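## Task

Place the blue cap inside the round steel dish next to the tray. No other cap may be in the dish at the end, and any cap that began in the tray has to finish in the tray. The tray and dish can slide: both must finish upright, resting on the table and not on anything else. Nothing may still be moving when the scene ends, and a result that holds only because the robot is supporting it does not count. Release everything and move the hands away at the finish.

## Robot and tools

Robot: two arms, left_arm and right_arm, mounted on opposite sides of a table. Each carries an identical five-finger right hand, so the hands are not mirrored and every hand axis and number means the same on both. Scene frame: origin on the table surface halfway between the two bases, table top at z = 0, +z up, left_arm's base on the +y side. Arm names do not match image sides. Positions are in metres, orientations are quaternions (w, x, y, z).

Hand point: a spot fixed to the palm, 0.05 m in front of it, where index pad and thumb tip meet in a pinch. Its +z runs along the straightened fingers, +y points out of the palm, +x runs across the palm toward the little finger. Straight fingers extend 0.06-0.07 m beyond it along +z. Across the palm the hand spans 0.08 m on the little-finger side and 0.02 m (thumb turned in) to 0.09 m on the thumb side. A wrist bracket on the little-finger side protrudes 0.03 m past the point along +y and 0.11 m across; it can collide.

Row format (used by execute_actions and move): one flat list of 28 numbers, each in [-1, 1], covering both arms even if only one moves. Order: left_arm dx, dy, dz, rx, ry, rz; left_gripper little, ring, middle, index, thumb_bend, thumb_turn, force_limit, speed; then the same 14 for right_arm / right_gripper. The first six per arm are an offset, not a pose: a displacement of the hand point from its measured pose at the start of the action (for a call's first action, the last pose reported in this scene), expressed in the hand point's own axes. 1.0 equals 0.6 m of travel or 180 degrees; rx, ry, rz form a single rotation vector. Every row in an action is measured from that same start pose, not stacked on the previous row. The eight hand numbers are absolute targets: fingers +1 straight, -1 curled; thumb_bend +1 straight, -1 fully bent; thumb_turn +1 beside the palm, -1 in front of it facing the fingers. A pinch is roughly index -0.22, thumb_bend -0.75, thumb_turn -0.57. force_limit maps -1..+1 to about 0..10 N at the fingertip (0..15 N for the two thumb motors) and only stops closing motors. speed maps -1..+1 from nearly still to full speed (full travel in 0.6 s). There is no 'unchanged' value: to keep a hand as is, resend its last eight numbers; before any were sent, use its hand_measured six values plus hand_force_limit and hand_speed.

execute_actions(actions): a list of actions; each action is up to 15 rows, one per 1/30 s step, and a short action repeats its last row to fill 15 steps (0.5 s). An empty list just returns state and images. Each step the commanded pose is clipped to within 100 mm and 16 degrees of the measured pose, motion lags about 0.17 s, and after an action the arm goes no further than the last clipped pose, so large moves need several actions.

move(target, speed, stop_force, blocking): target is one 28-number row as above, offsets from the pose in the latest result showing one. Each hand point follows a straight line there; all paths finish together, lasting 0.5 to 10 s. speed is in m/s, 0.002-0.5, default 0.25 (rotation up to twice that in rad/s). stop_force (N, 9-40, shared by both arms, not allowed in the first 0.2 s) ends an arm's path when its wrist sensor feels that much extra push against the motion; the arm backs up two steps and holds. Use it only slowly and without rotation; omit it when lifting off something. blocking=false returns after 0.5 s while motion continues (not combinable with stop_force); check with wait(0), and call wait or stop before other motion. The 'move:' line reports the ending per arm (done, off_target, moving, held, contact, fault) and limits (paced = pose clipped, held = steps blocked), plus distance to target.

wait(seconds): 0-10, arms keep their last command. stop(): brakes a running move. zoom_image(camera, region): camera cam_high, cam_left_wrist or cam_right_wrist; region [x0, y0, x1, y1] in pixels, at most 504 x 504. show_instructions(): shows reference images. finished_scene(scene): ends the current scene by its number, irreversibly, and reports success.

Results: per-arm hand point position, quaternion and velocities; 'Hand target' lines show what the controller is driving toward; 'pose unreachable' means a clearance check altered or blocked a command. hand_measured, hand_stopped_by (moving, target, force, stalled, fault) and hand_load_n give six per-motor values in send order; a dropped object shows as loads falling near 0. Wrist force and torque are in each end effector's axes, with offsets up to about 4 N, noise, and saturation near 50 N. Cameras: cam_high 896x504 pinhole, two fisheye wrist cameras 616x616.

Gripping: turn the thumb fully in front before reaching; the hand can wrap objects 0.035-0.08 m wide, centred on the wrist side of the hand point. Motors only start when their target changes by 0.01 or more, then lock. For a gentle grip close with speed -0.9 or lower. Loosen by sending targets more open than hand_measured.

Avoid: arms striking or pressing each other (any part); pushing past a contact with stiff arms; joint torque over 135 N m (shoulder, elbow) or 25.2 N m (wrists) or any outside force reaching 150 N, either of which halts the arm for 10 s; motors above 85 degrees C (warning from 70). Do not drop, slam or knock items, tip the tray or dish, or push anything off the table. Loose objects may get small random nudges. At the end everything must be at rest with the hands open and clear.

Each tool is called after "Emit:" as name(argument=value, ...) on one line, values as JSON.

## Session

Emit:
execute_actions(actions=[])

Emit:
zoom_image(camera="cam_high", region=[230,200,470,440])

Scene clock: 0.00 s.
left_arm: end_effector_position=(+0.2979, +0.4805, +0.4817) hand_measured=(+1.000, +1.000, +1.000, +1.000, +1.000, +1.000) hand_load_n=(+0.0, +0.0, +0.0, +0.0, +0.0, +0.0) hand_stopped_by=(target, target, target, target, target, target) hand_force_limit=0.00 hand_speed=-0.80 end_effector_quat_wxyz=(+0.006, +0.269, +0.963, -0.007) end_effector_velocity=(+0.000, -0.000, -0.000) end_effector_angular_velocity=(+0.003, +0.001, -0.002) | right_arm: end_effector_position=(+0.1035, -0.3129, +0.4716) hand_measured=(+1.000, +1.000, +1.000, +1.000, +1.000, +1.000) hand_load_n=(+0.0, +0.0, +0.0, +0.0, +0.0, +0.0) hand_stopped_by=(target, target, target, target, target, target) hand_force_limit=0.00 hand_speed=-0.80 end_effector_quat_wxyz=(-0.007, -0.404, +0.914, -0.011) end_effector_velocity=(-0.000, -0.000, +0.000) end_effector_angular_velocity=(+0.000, -0.000, +0.000)
Joint positions: left_arm=[ 0.577 -1.71   1.316  1.946  1.575 -1.894] | right_arm=[-1.191 -1.732  1.368  1.952  1.59  -1.877]
Joint velocities: left_arm=[ 0.     0.002 -0.     0.001 -0.001  0.002] | right_arm=[ 0. -0.  0.  0.  0. -0.]
Wrist force (N, on the end effector, along its own x y z axes, offset not removed): no reading
Wrist torque (N m, same axes, about the end effector's origin, offset not removed): no reading
Hand target (left_arm): +0.298, +0.481, +0.482; +0.006, +0.269, +0.963, -0.007
Hand target (right_arm): +0.104, -0.313, +0.472; -0.007, -0.404, +0.914, -0.011

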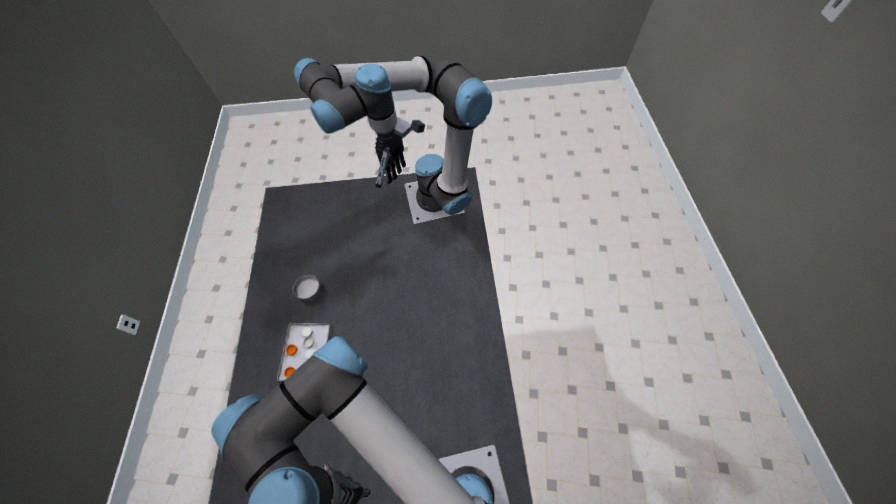

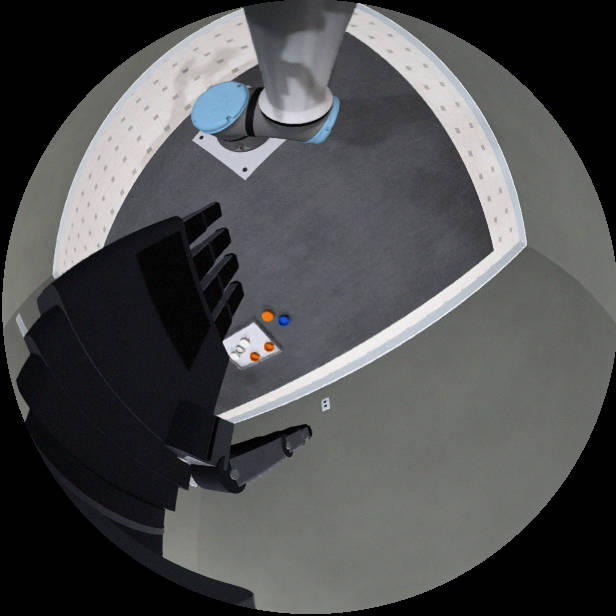

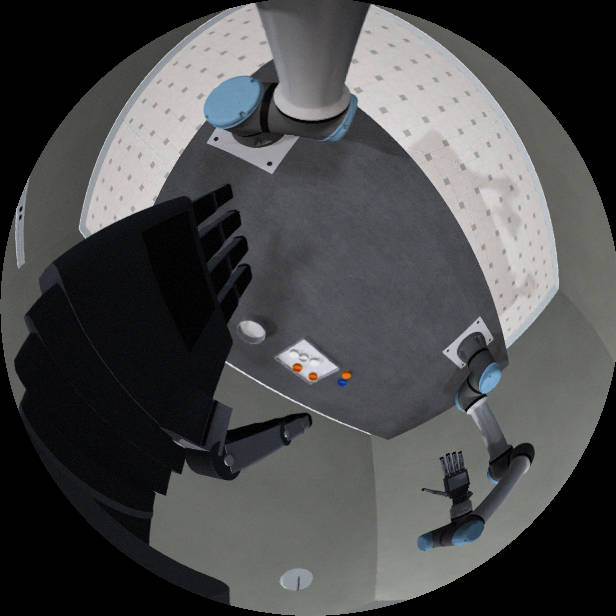

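Region (230, 200, 470, 440) of cam_high's 896x504 image, scaled by 2.100, with more detail than that image has.

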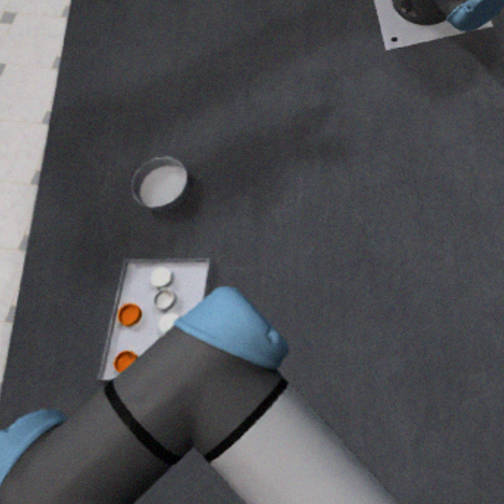

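Emit:
move(target=[-0.1,0.05,0.2,0,0,-0.173,1,1,1,1,1,1,0,-0.8,-0.54,-0.07,0.37,0,0,-0.624,-1,-1,-1,0.28,-0.3,-0.57,0.4,0], speed=0.35)

Emit:
move(target=[0,0,0,0.3,0,0,1,1,1,1,1,1,0,-0.8,0.05,-0.5,0.26,0.35,0,0,-1,-1,-1,0.28,-0.3,-0.57,0.4,0])

Emit:
zoom_image(camera="cam_high", region=[250,340,370,450])

Scene clock: 12.17 s.
left_arm: end_effector_position=(+0.3660, +0.4729, +0.3625) hand_measured=(+1.000, +1.000, +1.000, +1.000, +1.000, +1.000) hand_load_n=(+0.0, +0.0, +0.0, +0.0, +0.0, +0.0) hand_stopped_by=(target, target, target, target, target, target) hand_force_limit=0.00 hand_speed=-0.80 end_effector_quat_wxyz=(+0.004, +0.001, +1.000, -0.009) end_effector_velocity=(+0.000, -0.000, -0.000) end_effector_angular_velocity=(+0.000, -0.001, +0.002) | right_arm: end_effector_position=(+0.3511, -0.1074, +0.2430) hand_measured=(-1.000, -1.000, -1.000, +0.280, -0.300, -0.570) hand_load_n=(+0.0, +0.0, +0.0, +0.0, +0.0, +0.0) hand_stopped_by=(target, target, target, target, target, target) hand_force_limit=0.40 hand_speed=0.00 end_effector_quat_wxyz=(-0.012, -0.985, +0.174, -0.000) end_effector_velocity=(+0.002, +0.002, -0.000) end_effector_angular_velocity=(-0.012, +0.008, +0.010)
Joint positions: left_arm=[ 0.746 -1.512  1.439  1.626  1.578 -2.268] | right_arm=[-0.972 -0.579  0.335  1.834  1.586 -3.618]
Joint velocities: left_arm=[-0.001  0.001  0.    -0.001 -0.001 -0.003] | right_arm=[ 0.003  0.04  -0.07   0.044  0.003 -0.008]
Wrist force (N, on the end effector, along its own x y z axes, offset not removed): left_arm=[-1.1 -0.3 -2.8] | right_arm=[-1.6 2.5 1.4]
Wrist torque (N m, same axes, about the end effector's origin, offset not removed): left_arm=[0.28 0.32 0.04] | right_arm=[0.44 0.33 -0.07]
Hand target (left_arm): +0.366, +0.473, +0.362; +0.004, +0.001, +1.000, -0.009
Hand target (right_arm): +0.351, -0.107, +0.243; +0.013, +0.985, -0.173, -0.000
Off the commanded pose (left_arm): 0.000 m, 0 deg.
Off the commanded pose (right_arm): 0.001 m, 0 deg.
move: done

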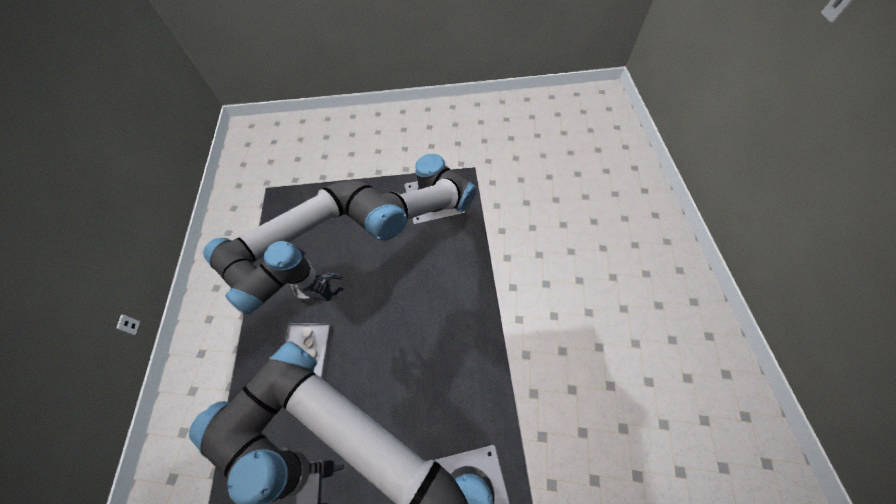

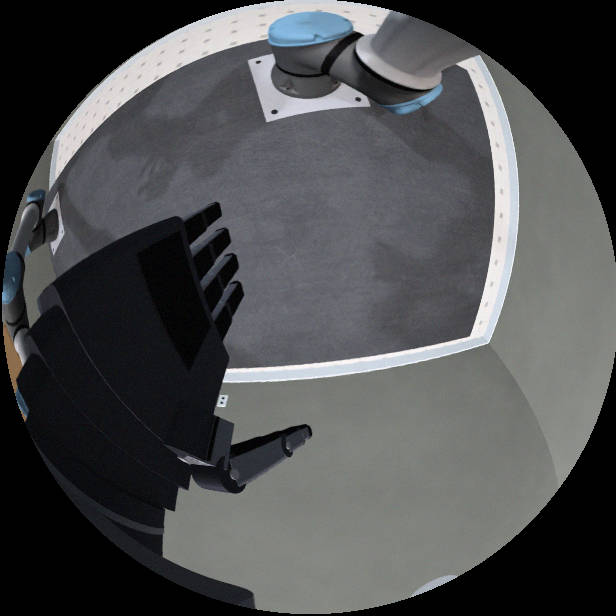

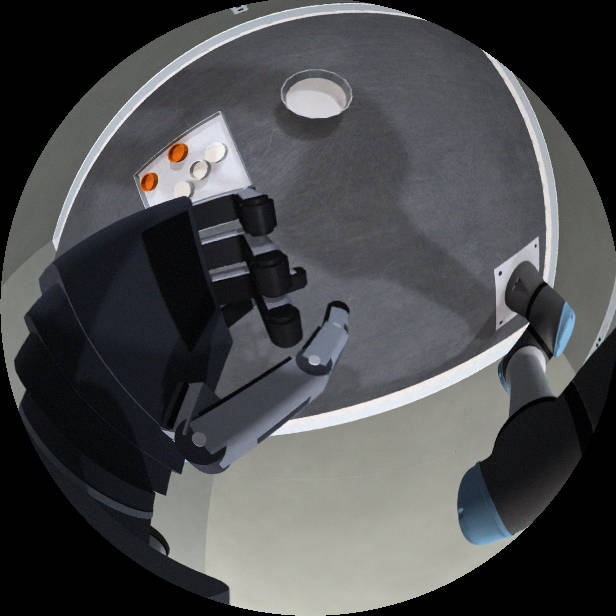

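Scene clock: 15.00 s.
left_arm: end_effector_position=(+0.3661, +0.4727, +0.3627) hand_measured=(+1.000, +1.000, +1.000, +1.000, +1.000, +1.000) hand_load_n=(+0.0, +0.0, +0.0, +0.0, +0.0, +0.0) hand_stopped_by=(target, target, target, target, target, target) hand_force_limit=0.00 hand_speed=-0.80 end_effector_quat_wxyz=(+0.004, +0.003, +0.887, -0.462) end_effector_velocity=(-0.000, +0.000, -0.000) end_effector_angular_velocity=(-0.004, +0.000, -0.003) | right_arm: end_effector_position=(+0.4814, +0.1604, +0.0803) hand_measured=(-1.000, -1.000, -1.000, +0.280, -0.300, -0.570) hand_load_n=(+0.0, +0.0, +0.0, +0.0, +0.0, +0.0) hand_stopped_by=(target, target, target, target, target, target) hand_force_limit=0.40 hand_speed=0.00 end_effector_quat_wxyz=(+0.504, -0.846, +0.148, -0.091) end_effector_velocity=(+0.002, +0.002, -0.000) end_effector_angular_velocity=(+0.009, -0.005, -0.002)
Joint positions: left_arm=[ 1.418 -1.491  1.558  1.458  2.53  -1.615] | right_arm=[-0.987 -0.607  0.78   0.377  1.144 -3.395]
Joint velocities: left_arm=[0.003 0.002 0.002 0.004 0.004 0.01 ] | right_arm=[ 0.    -0.     0.005 -0.016  0.     0.005]
Wrist force (N, on the end effector, along its own x y z axes, offset not removed): left_arm=[-0.4 -0.9 -3.3] | right_arm=[3.0 1.3 -0.2]
Wrist torque (N m, same axes, about the end effector's origin, offset not removed): left_arm=[0.26 0.25 0.07] | right_arm=[0.21 -0.35 0.20]
Hand target (left_arm): +0.366, +0.473, +0.363; +0.004, +0.003, +0.887, -0.462
Hand target (right_arm): +0.481, +0.161, +0.080; -0.504, +0.846, -0.148, +0.091
Off the commanded pose (left_arm): 0.000 m, 0 deg.
Off the commanded pose (right_arm): 0.000 m, 0 deg.
move: done

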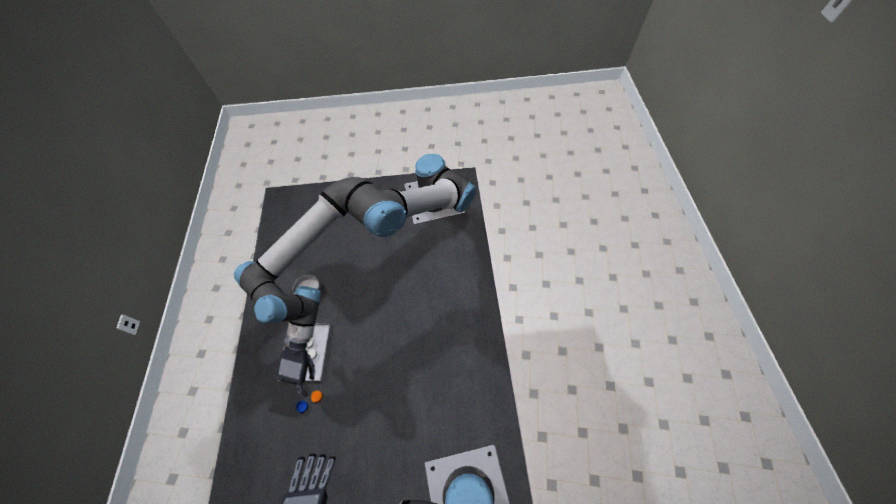

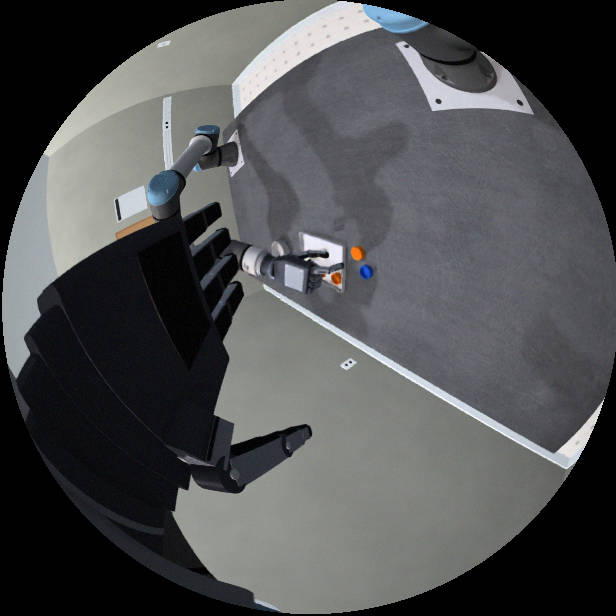

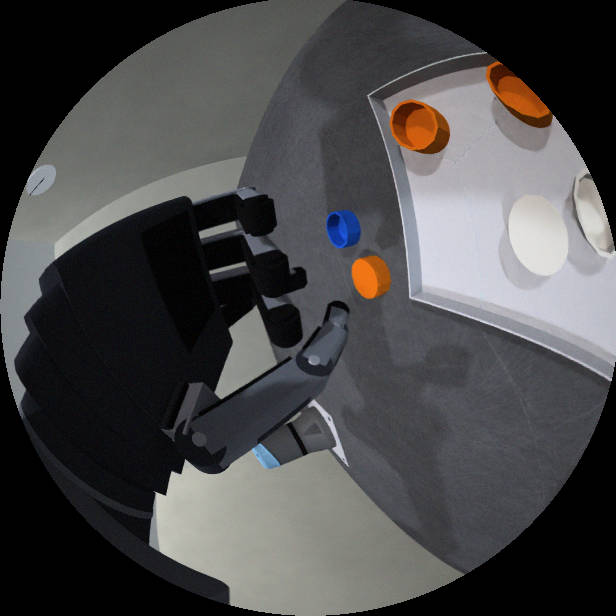

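Region (250, 340, 370, 450) of cam_high's 896x504 image, scaled by 4.200, with more detail than that image has; it fills the top 462 rows of this view, and the rest is white.

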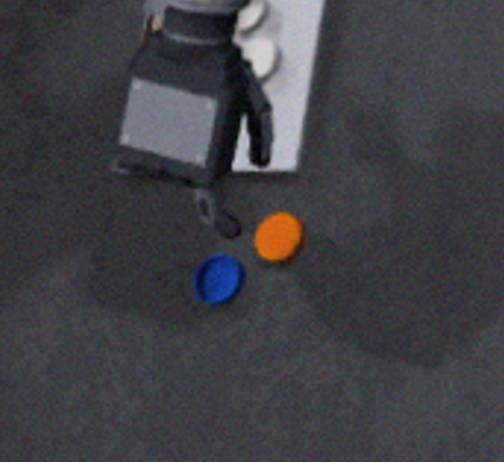

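Emit:
move(target=[0,0,0,0,0,0,1,1,1,1,1,1,0,-0.8,0.035,0.006,0.122,0.008,0,0,-1,-1,-1,0.28,-0.3,-0.57,0.4,-0.85], speed=0.07)

Emit:
zoom_image(camera="cam_high", region=[260,360,350,440])

Emit:
zoom_image(camera="cam_left_wrist", region=[300,220,400,320])

Scene clock: 22.70 s.
left_arm: end_effector_position=(+0.3661, +0.4727, +0.3627) hand_measured=(+1.000, +1.000, +1.000, +1.000, +1.000, +1.000) hand_load_n=(+0.0, +0.0, +0.0, +0.0, +0.0, +0.0) hand_stopped_by=(target, target, target, target, target, target) hand_force_limit=0.00 hand_speed=-0.80 end_effector_quat_wxyz=(+0.004, +0.003, +0.887, -0.462) end_effector_velocity=(-0.000, +0.000, -0.000) end_effector_angular_velocity=(+0.001, +0.001, +0.001) | right_arm: end_effector_position=(+0.5224, +0.2116, +0.0424) hand_measured=(-1.000, -1.000, -1.000, +0.280, -0.300, -0.570) hand_load_n=(+0.0, +0.0, +0.0, +0.0, +0.0, +0.0) hand_stopped_by=(target, target, target, target, target, target) hand_force_limit=0.40 hand_speed=-0.85 end_effector_quat_wxyz=(+0.515, -0.839, +0.147, -0.093) end_effector_velocity=(+0.001, +0.002, -0.000) end_effector_angular_velocity=(-0.006, +0.004, +0.005)
Joint positions: left_arm=[ 1.418 -1.491  1.558  1.458  2.53  -1.615] | right_arm=[-0.975 -0.324  0.328  0.515  1.149 -3.376]
Joint velocities: left_arm=[ 0.001  0.     0.     0.    -0.001 -0.001] | right_arm=[ 0.     0.037 -0.076  0.048 -0.003 -0.004]
Wrist force (N, on the end effector, along its own x y z axes, offset not removed): left_arm=[-0.5 -0.3 -2.1] | right_arm=[-0.3 -0.2 0.6]
Wrist torque (N m, same axes, about the end effector's origin, offset not removed): left_arm=[0.26 0.15 0.10] | right_arm=[0.01 0.19 -0.04]
Hand target (left_arm): +0.366, +0.473, +0.363; +0.004, +0.003, +0.887, -0.462
Hand target (right_arm): +0.523, +0.212, +0.042; -0.515, +0.840, -0.147, +0.093
Off the commanded pose (left_arm): 0.000 m, 0 deg.
Off the commanded pose (right_arm): 0.000 m, 0 deg.
move: done

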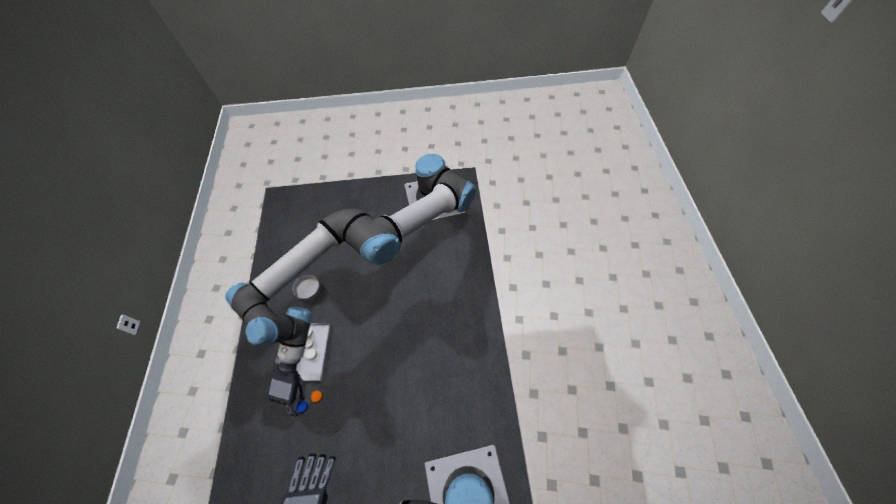

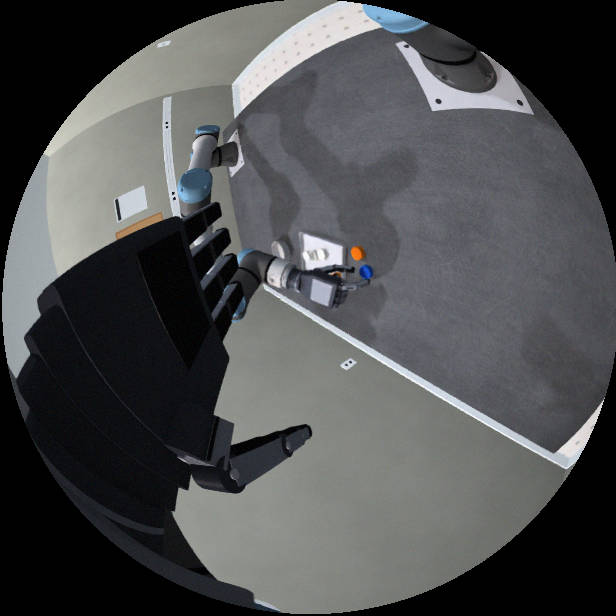

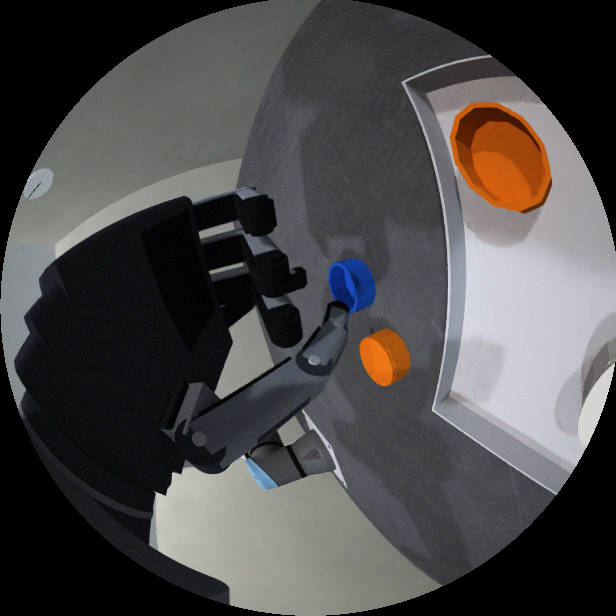

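Region (260, 360, 350, 440) of cam_high's 896x504 image, scaled by 5.600, with more detail than that image has.

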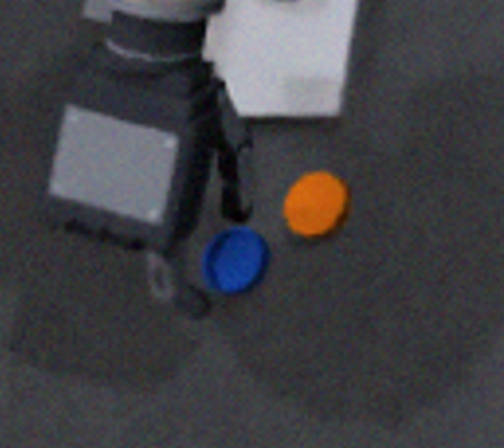

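Region (300, 220, 400, 320) of cam_left_wrist's 616x616 image, scaled by 5.040, with more detail than that image has.

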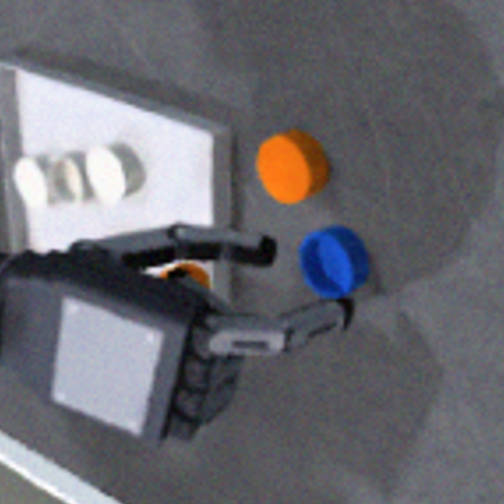

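Emit:
move(target=[0,0,0,0,0,0,1,1,1,1,1,1,0,-0.8,-0.005,0.036,0.014,0,0,0,-1,-1,-1,0.28,-0.3,-0.57,0.4,-0.85], speed=0.015, stop_force=9)

Emit:
move(target=[0,0,0,0,0,0,1,1,1,1,1,1,0,-0.8,0,0,0,0,0,0,-1,-1,-1,-0.4,-0.3,-0.57,0.4,-0.85])

Emit:
zoom_image(camera="cam_left_wrist", region=[300,220,400,320])

Scene clock: 30.10 s.
left_arm: end_effector_position=(+0.3661, +0.4727, +0.3627) hand_measured=(+1.000, +1.000, +1.000, +1.000, +1.000, +1.000) hand_load_n=(+0.0, +0.0, +0.0, +0.0, +0.0, +0.0) hand_stopped_by=(target, target, target, target, target, target) hand_force_limit=0.00 hand_speed=-0.80 end_effector_quat_wxyz=(+0.004, +0.003, +0.887, -0.462) end_effector_velocity=(-0.000, -0.000, +0.001) end_effector_angular_velocity=(-0.001, +0.000, +0.000) | right_arm: end_effector_position=(+0.5190, +0.2105, +0.0196) hand_measured=(-1.000, -1.000, -1.000, +0.280, -0.300, -0.570) hand_load_n=(+0.0, +0.0, +0.0, +0.0, +0.0, +0.0) hand_stopped_by=(target, target, target, target, target, target) hand_force_limit=0.40 hand_speed=-0.85 end_effector_quat_wxyz=(+0.515, -0.839, +0.147, -0.093) end_effector_velocity=(-0.000, +0.000, -0.002) end_effector_angular_velocity=(+0.001, -0.001, -0.000)
Joint positions: left_arm=[ 1.418 -1.491  1.558  1.458  2.53  -1.615] | right_arm=[-0.973 -0.337  0.413  0.442  1.151 -3.375]
Joint velocities: left_arm=[-0.    -0.001 -0.     0.001  0.001 -0.001] | right_arm=[ 0.    -0.002  0.01  -0.01   0.     0.001]
Wrist force (N, on the end effector, along its own x y z axes, offset not removed): left_arm=[-0.4 1.1 -1.5] | right_arm=[2.5 0.2 -0.2]
Wrist torque (N m, same axes, about the end effector's origin, offset not removed): left_arm=[0.50 0.22 0.10] | right_arm=[0.11 -0.18 0.24]
Hand target (left_arm): +0.366, +0.473, +0.363; +0.004, +0.003, +0.887, -0.462
Hand target (right_arm): +0.519, +0.211, +0.019; -0.515, +0.839, -0.147, +0.093
Off the commanded pose (left_arm): 0.000 m, 0 deg.
Off the commanded pose (right_arm): 0.000 m, 0 deg.
move: done

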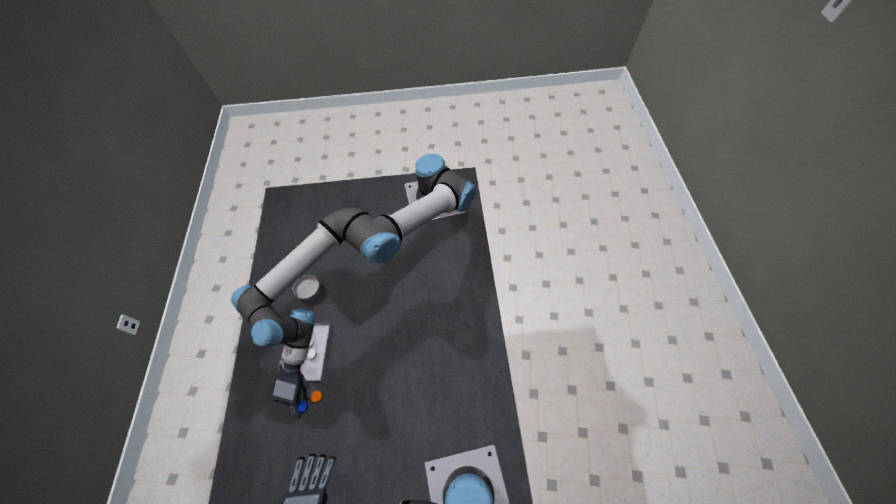

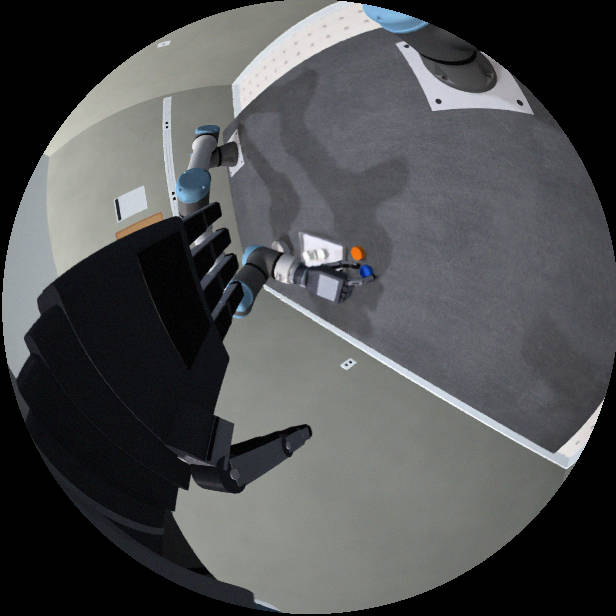

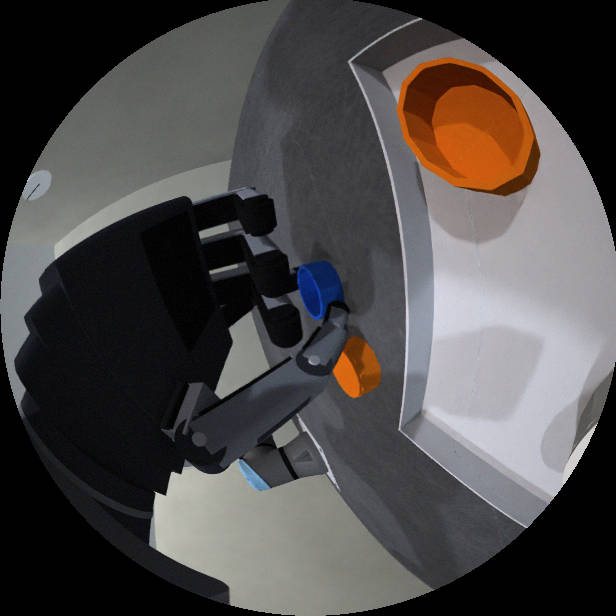

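Scene clock: 30.83 s.
left_arm: end_effector_position=(+0.3661, +0.4727, +0.3627) hand_measured=(+1.000, +1.000, +1.000, +1.000, +1.000, +1.000) hand_load_n=(+0.0, +0.0, +0.0, +0.0, +0.0, +0.0) hand_stopped_by=(target, target, target, target, target, target) hand_force_limit=0.00 hand_speed=-0.80 end_effector_quat_wxyz=(+0.004, +0.003, +0.887, -0.462) end_effector_velocity=(+0.000, -0.000, -0.000) end_effector_angular_velocity=(-0.001, +0.001, -0.000) | right_arm: end_effector_position=(+0.5190, +0.2105, +0.0197) hand_measured=(-1.000, -1.000, -1.000, +0.166, -0.298, -0.570) hand_load_n=(+0.0, +0.0, +0.0, +8.0, +4.0, +0.0) hand_stopped_by=(target, target, target, force, target, target) hand_force_limit=0.40 hand_speed=-0.85 end_effector_quat_wxyz=(+0.515, -0.839, +0.147, -0.093) end_effector_velocity=(+0.000, +0.000, +0.001) end_effector_angular_velocity=(+0.000, -0.001, +0.000)
Joint positions: left_arm=[ 1.418 -1.491  1.558  1.458  2.53  -1.615] | right_arm=[-0.973 -0.337  0.413  0.442  1.151 -3.375]
Joint velocities: left_arm=[ 0.     0.002 -0.     0.     0.001  0.001] | right_arm=[ 0.    -0.    -0.001  0.001 -0.    -0.   ]
Wrist force (N, on the end effector, along its own x y z axes, offset not removed): left_arm=[-0.6 0.5 -2.6] | right_arm=[2.3 -1.8 0.6]
Wrist torque (N m, same axes, about the end effector's origin, offset not removed): left_arm=[0.41 0.23 0.00] | right_arm=[0.17 -0.20 0.19]
Hand target (left_arm): +0.366, +0.473, +0.363; +0.004, +0.003, +0.887, -0.462
Hand target (right_arm): +0.519, +0.211, +0.020; -0.515, +0.839, -0.147, +0.093
Off the commanded pose (left_arm): 0.000 m, 0 deg.
Off the commanded pose (right_arm): 0.000 m, 0 deg.
move: done

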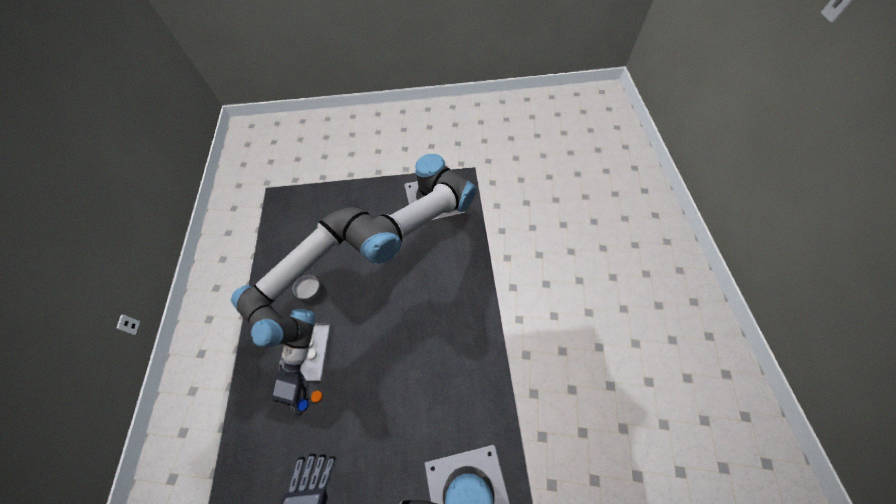

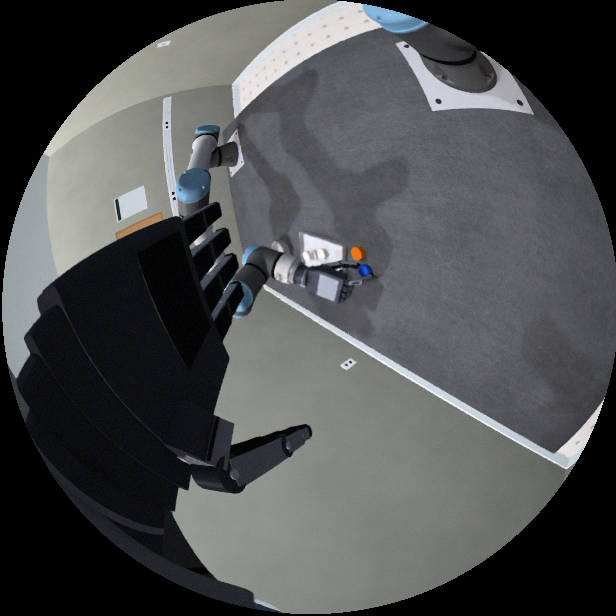

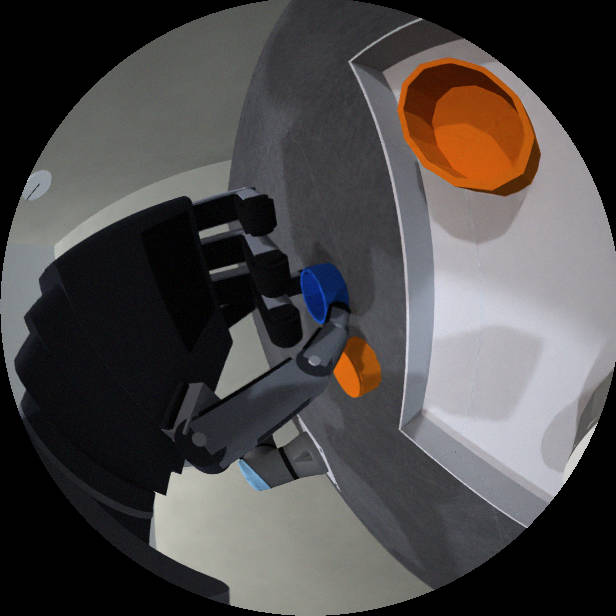

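Region (300, 220, 400, 320) of cam_left_wrist's 616x616 image, scaled by 5.040, with more detail than that image has.

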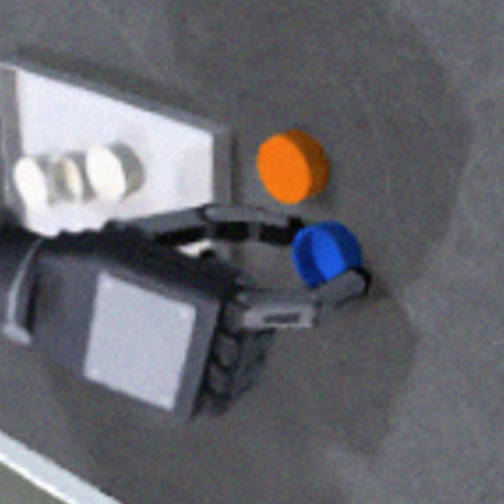

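Emit:
move(target=[0,0,0,0,0,0,1,1,1,1,1,1,0,-0.8,0,-0.08,-0.06,0,0,0,-1,-1,-1,-0.4,-0.3,-0.57,0.4,-0.85], speed=0.07)

Emit:
move(target=[0,0,0,0,0,0,1,1,1,1,1,1,0,-0.8,0.263,0.283,-0.556,0,0.148,0.075,-1,-1,-1,-0.4,-0.3,-0.57,0.4,-0.85], speed=0.2)

Emit:
move(target=[0,0,0,0,0,0,1,1,1,1,1,1,0,-0.8,0,0.035,0.018,0,0,0,-1,-1,-1,-0.4,-0.3,-0.57,0.4,-0.85], speed=0.04)

Emit:
zoom_image(camera="cam_high", region=[260,240,350,320])

Scene clock: 39.67 s.
left_arm: end_effector_position=(+0.3661, +0.4727, +0.3627) hand_measured=(+1.000, +1.000, +1.000, +1.000, +1.000, +1.000) hand_load_n=(+0.0, +0.0, +0.0, +0.0, +0.0, +0.0) hand_stopped_by=(target, target, target, target, target, target) hand_force_limit=0.00 hand_speed=-0.80 end_effector_quat_wxyz=(+0.004, +0.003, +0.887, -0.462) end_effector_velocity=(-0.000, -0.000, -0.000) end_effector_angular_velocity=(-0.001, +0.001, -0.001) | right_arm: end_effector_position=(+0.5152, +0.2009, +0.0786) hand_measured=(-1.000, -1.000, -1.000, +0.168, -0.298, -0.570) hand_load_n=(+0.0, +0.0, +0.0, +7.0, +5.5, +0.0) hand_stopped_by=(target, target, target, force, target, target) hand_force_limit=0.40 hand_speed=-0.85 end_effector_quat_wxyz=(+0.515, -0.839, +0.147, -0.093) end_effector_velocity=(-0.000, -0.000, +0.002) end_effector_angular_velocity=(-0.000, +0.001, -0.000)
Joint positions: left_arm=[ 1.418 -1.491  1.558  1.458  2.53  -1.615] | right_arm=[-0.979 -0.409  0.408  0.521  1.145 -3.379]
Joint velocities: left_arm=[-0.001  0.     0.     0.     0.001  0.   ] | right_arm=[-0.    -0.002 -0.001  0.004 -0.     0.   ]
Wrist force (N, on the end effector, along its own x y z axes, offset not removed): left_arm=[-1.0 1.0 -1.8] | right_arm=[-1.0 0.4 -0.2]
Wrist torque (N m, same axes, about the end effector's origin, offset not removed): left_arm=[0.46 0.33 0.04] | right_arm=[0.16 0.27 0.03]
Hand target (left_arm): +0.366, +0.473, +0.363; +0.004, +0.003, +0.887, -0.462
Hand target (right_arm): +0.515, +0.201, +0.079; -0.515, +0.839, -0.147, +0.093
Off the commanded pose (left_arm): 0.000 m, 0 deg.
Off the commanded pose (right_arm): 0.000 m, 0 deg.
move: done

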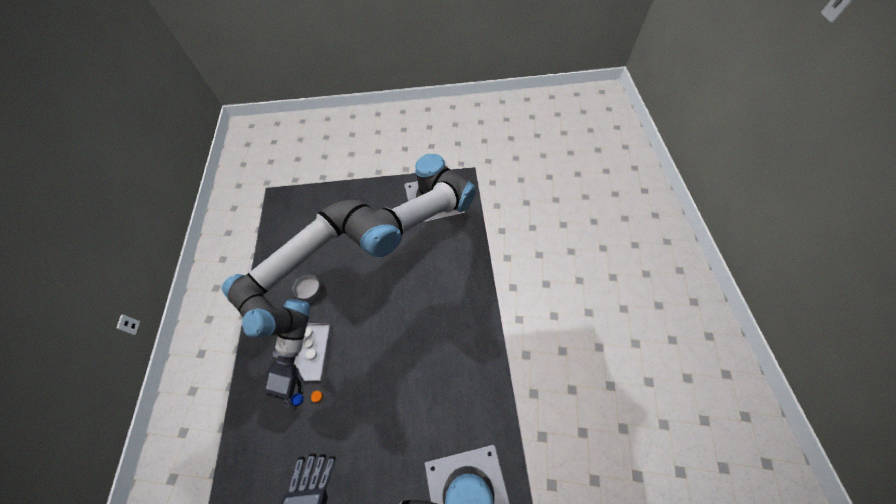

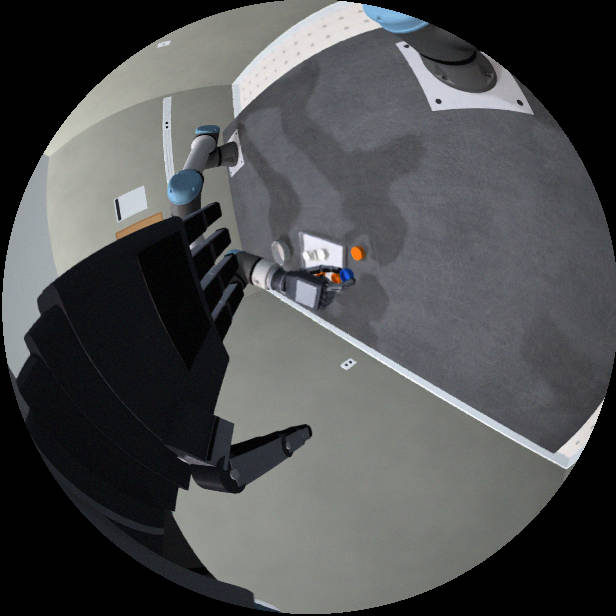

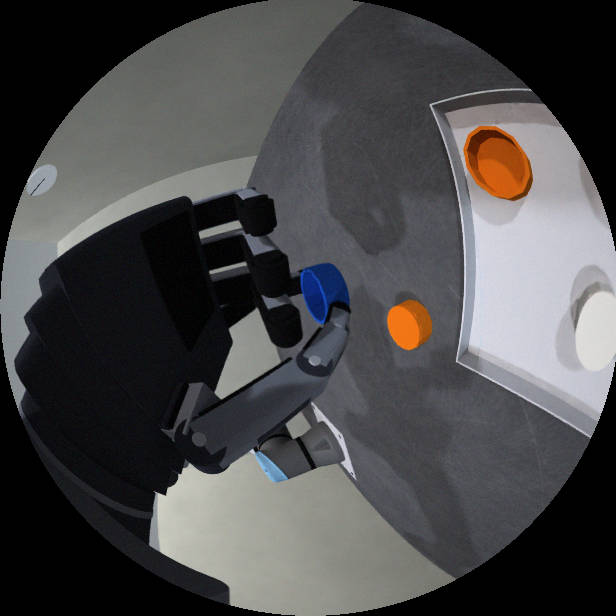

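Scene clock: 42.33 s.
left_arm: end_effector_position=(+0.3661, +0.4727, +0.3627) hand_measured=(+1.000, +1.000, +1.000, +1.000, +1.000, +1.000) hand_load_n=(+0.0, +0.0, +0.0, +0.0, +0.0, +0.0) hand_stopped_by=(target, target, target, target, target, target) hand_force_limit=0.00 hand_speed=-0.80 end_effector_quat_wxyz=(+0.004, +0.003, +0.887, -0.462) end_effector_velocity=(+0.000, -0.000, -0.000) end_effector_angular_velocity=(+0.000, +0.001, -0.000) | right_arm: end_effector_position=(+0.5356, -0.2045, +0.0788) hand_measured=(-1.000, -1.000, -1.000, +0.168, -0.298, -0.570) hand_load_n=(+0.0, +0.0, +0.0, +7.0, +5.5, +0.0) hand_stopped_by=(target, target, target, force, target, target) hand_force_limit=0.40 hand_speed=-0.85 end_effector_quat_wxyz=(+0.475, -0.773, +0.358, -0.223) end_effector_velocity=(-0.001, -0.003, -0.000) end_effector_angular_velocity=(+0.000, +0.002, -0.003)
Joint positions: left_arm=[ 1.418 -1.491  1.558  1.458  2.53  -1.615] | right_arm=[-1.476 -1.201  1.816 -0.104  1.166 -3.364]
Joint velocities: left_arm=[-0.001  0.001 -0.     0.    -0.    -0.   ] | right_arm=[-0.005 -0.004  0.007 -0.001 -0.003 -0.001]
Wrist force (N, on the end effector, along its own x y z axes, offset not removed): left_arm=[-0.6 0.7 -2.6] | right_arm=[-2.3 1.1 -0.1]
Wrist torque (N m, same axes, about the end effector's origin, offset not removed): left_arm=[0.42 0.18 0.11] | right_arm=[0.24 0.45 -0.15]
Hand target (left_arm): +0.366, +0.473, +0.363; +0.004, +0.003, +0.887, -0.462
Hand target (right_arm): +0.536, -0.205, +0.079; -0.475, +0.772, -0.358, +0.223
Off the commanded pose (left_arm): 0.000 m, 0 deg.
Off the commanded pose (right_arm): 0.001 m, 0 deg.
move: done

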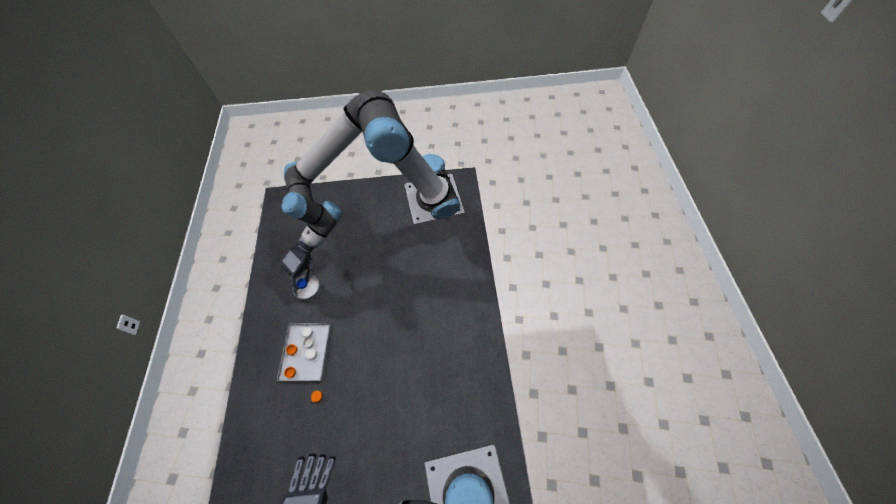

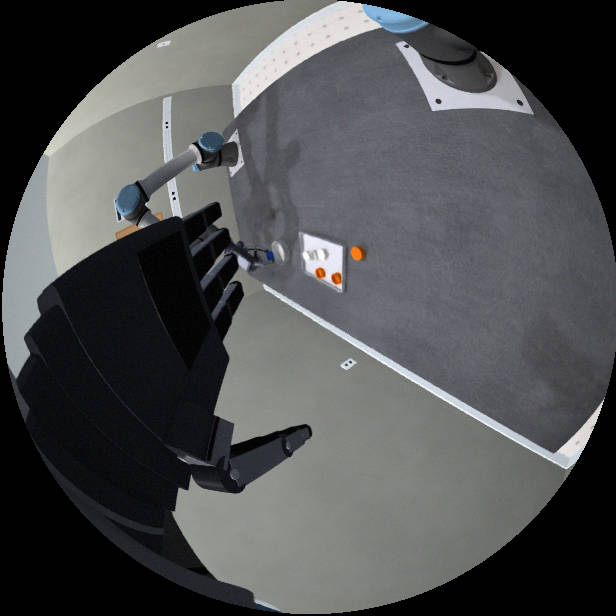

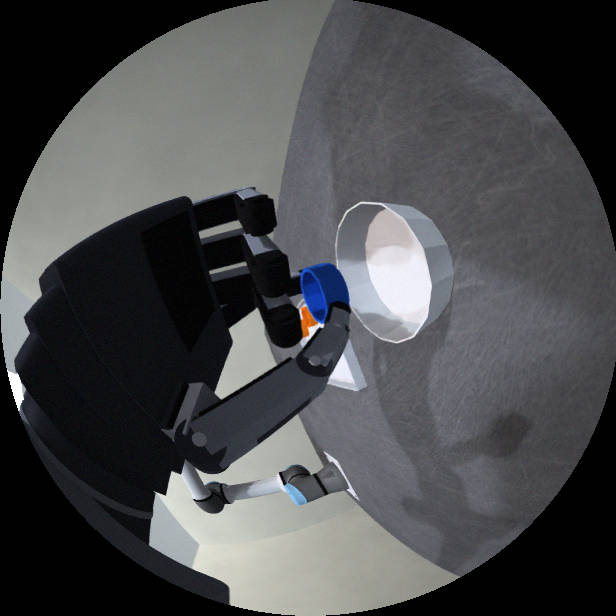

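Scene clock: 43.33 s.
left_arm: end_effector_position=(+0.3661, +0.4727, +0.3627) hand_measured=(+1.000, +1.000, +1.000, +1.000, +1.000, +1.000) hand_load_n=(+0.0, +0.0, +0.0, +0.0, +0.0, +0.0) hand_stopped_by=(target, target, target, target, target, target) hand_force_limit=0.00 hand_speed=-0.80 end_effector_quat_wxyz=(+0.004, +0.003, +0.887, -0.462) end_effector_velocity=(-0.000, +0.001, +0.000) end_effector_angular_velocity=(+0.001, +0.001, +0.003) | right_arm: end_effector_position=(+0.5358, -0.2045, +0.0554) hand_measured=(-1.000, -1.000, -1.000, +0.168, -0.298, -0.570) hand_load_n=(+0.0, +0.0, +0.0, +7.0, +5.5, +0.0) hand_stopped_by=(target, target, target, force, target, target) hand_force_limit=0.40 hand_speed=-0.85 end_effector_quat_wxyz=(+0.475, -0.773, +0.358, -0.223) end_effector_velocity=(-0.001, +0.000, -0.003) end_effector_angular_velocity=(-0.000, +0.001, +0.000)
Joint positions: left_arm=[ 1.418 -1.491  1.558  1.458  2.53  -1.615] | right_arm=[-1.476 -1.166  1.839 -0.161  1.166 -3.364]
Joint velocities: left_arm=[ 0.002 -0.    -0.     0.    -0.001 -0.001] | right_arm=[ 0.     0.003  0.003 -0.005 -0.     0.   ]
Wrist force (N, on the end effector, along its own x y z axes, offset not removed): left_arm=[-0.4 1.0 -2.0] | right_arm=[-1.5 -0.2 -1.0]
Wrist torque (N m, same axes, about the end effector's origin, offset not removed): left_arm=[0.49 0.19 0.09] | right_arm=[0.28 0.29 -0.07]
Hand target (left_arm): +0.366, +0.473, +0.363; +0.004, +0.003, +0.887, -0.462
Hand target (right_arm): +0.536, -0.204, +0.055; -0.475, +0.773, -0.358, +0.223
Off the commanded pose (left_arm): 0.000 m, 0 deg.
Off the commanded pose (right_arm): 0.000 m, 0 deg.
move: done

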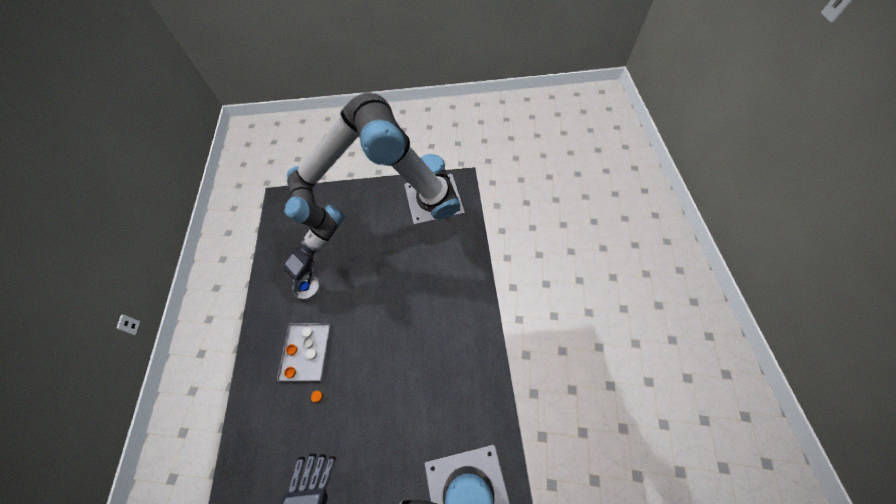

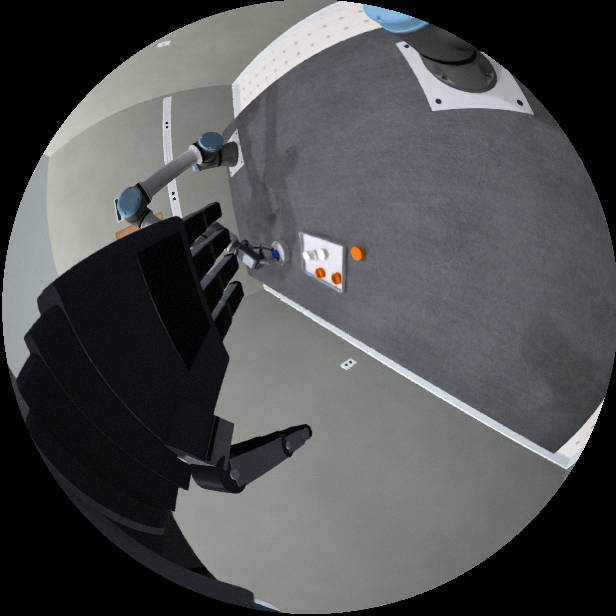

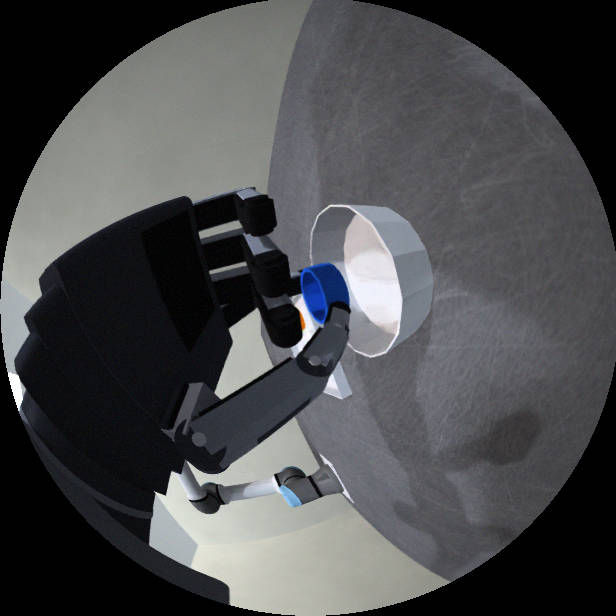

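Region (260, 240, 350, 320) of cam_high's 896x504 image, scaled by 5.600, with more detail than that image has.

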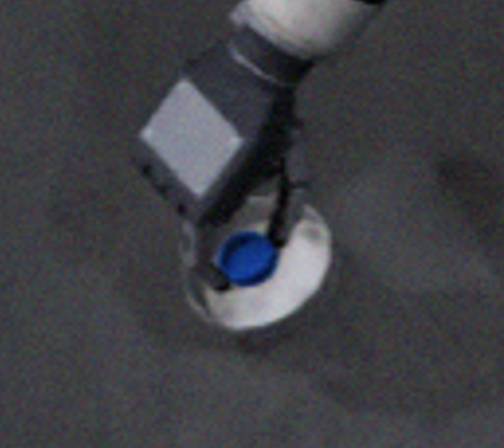

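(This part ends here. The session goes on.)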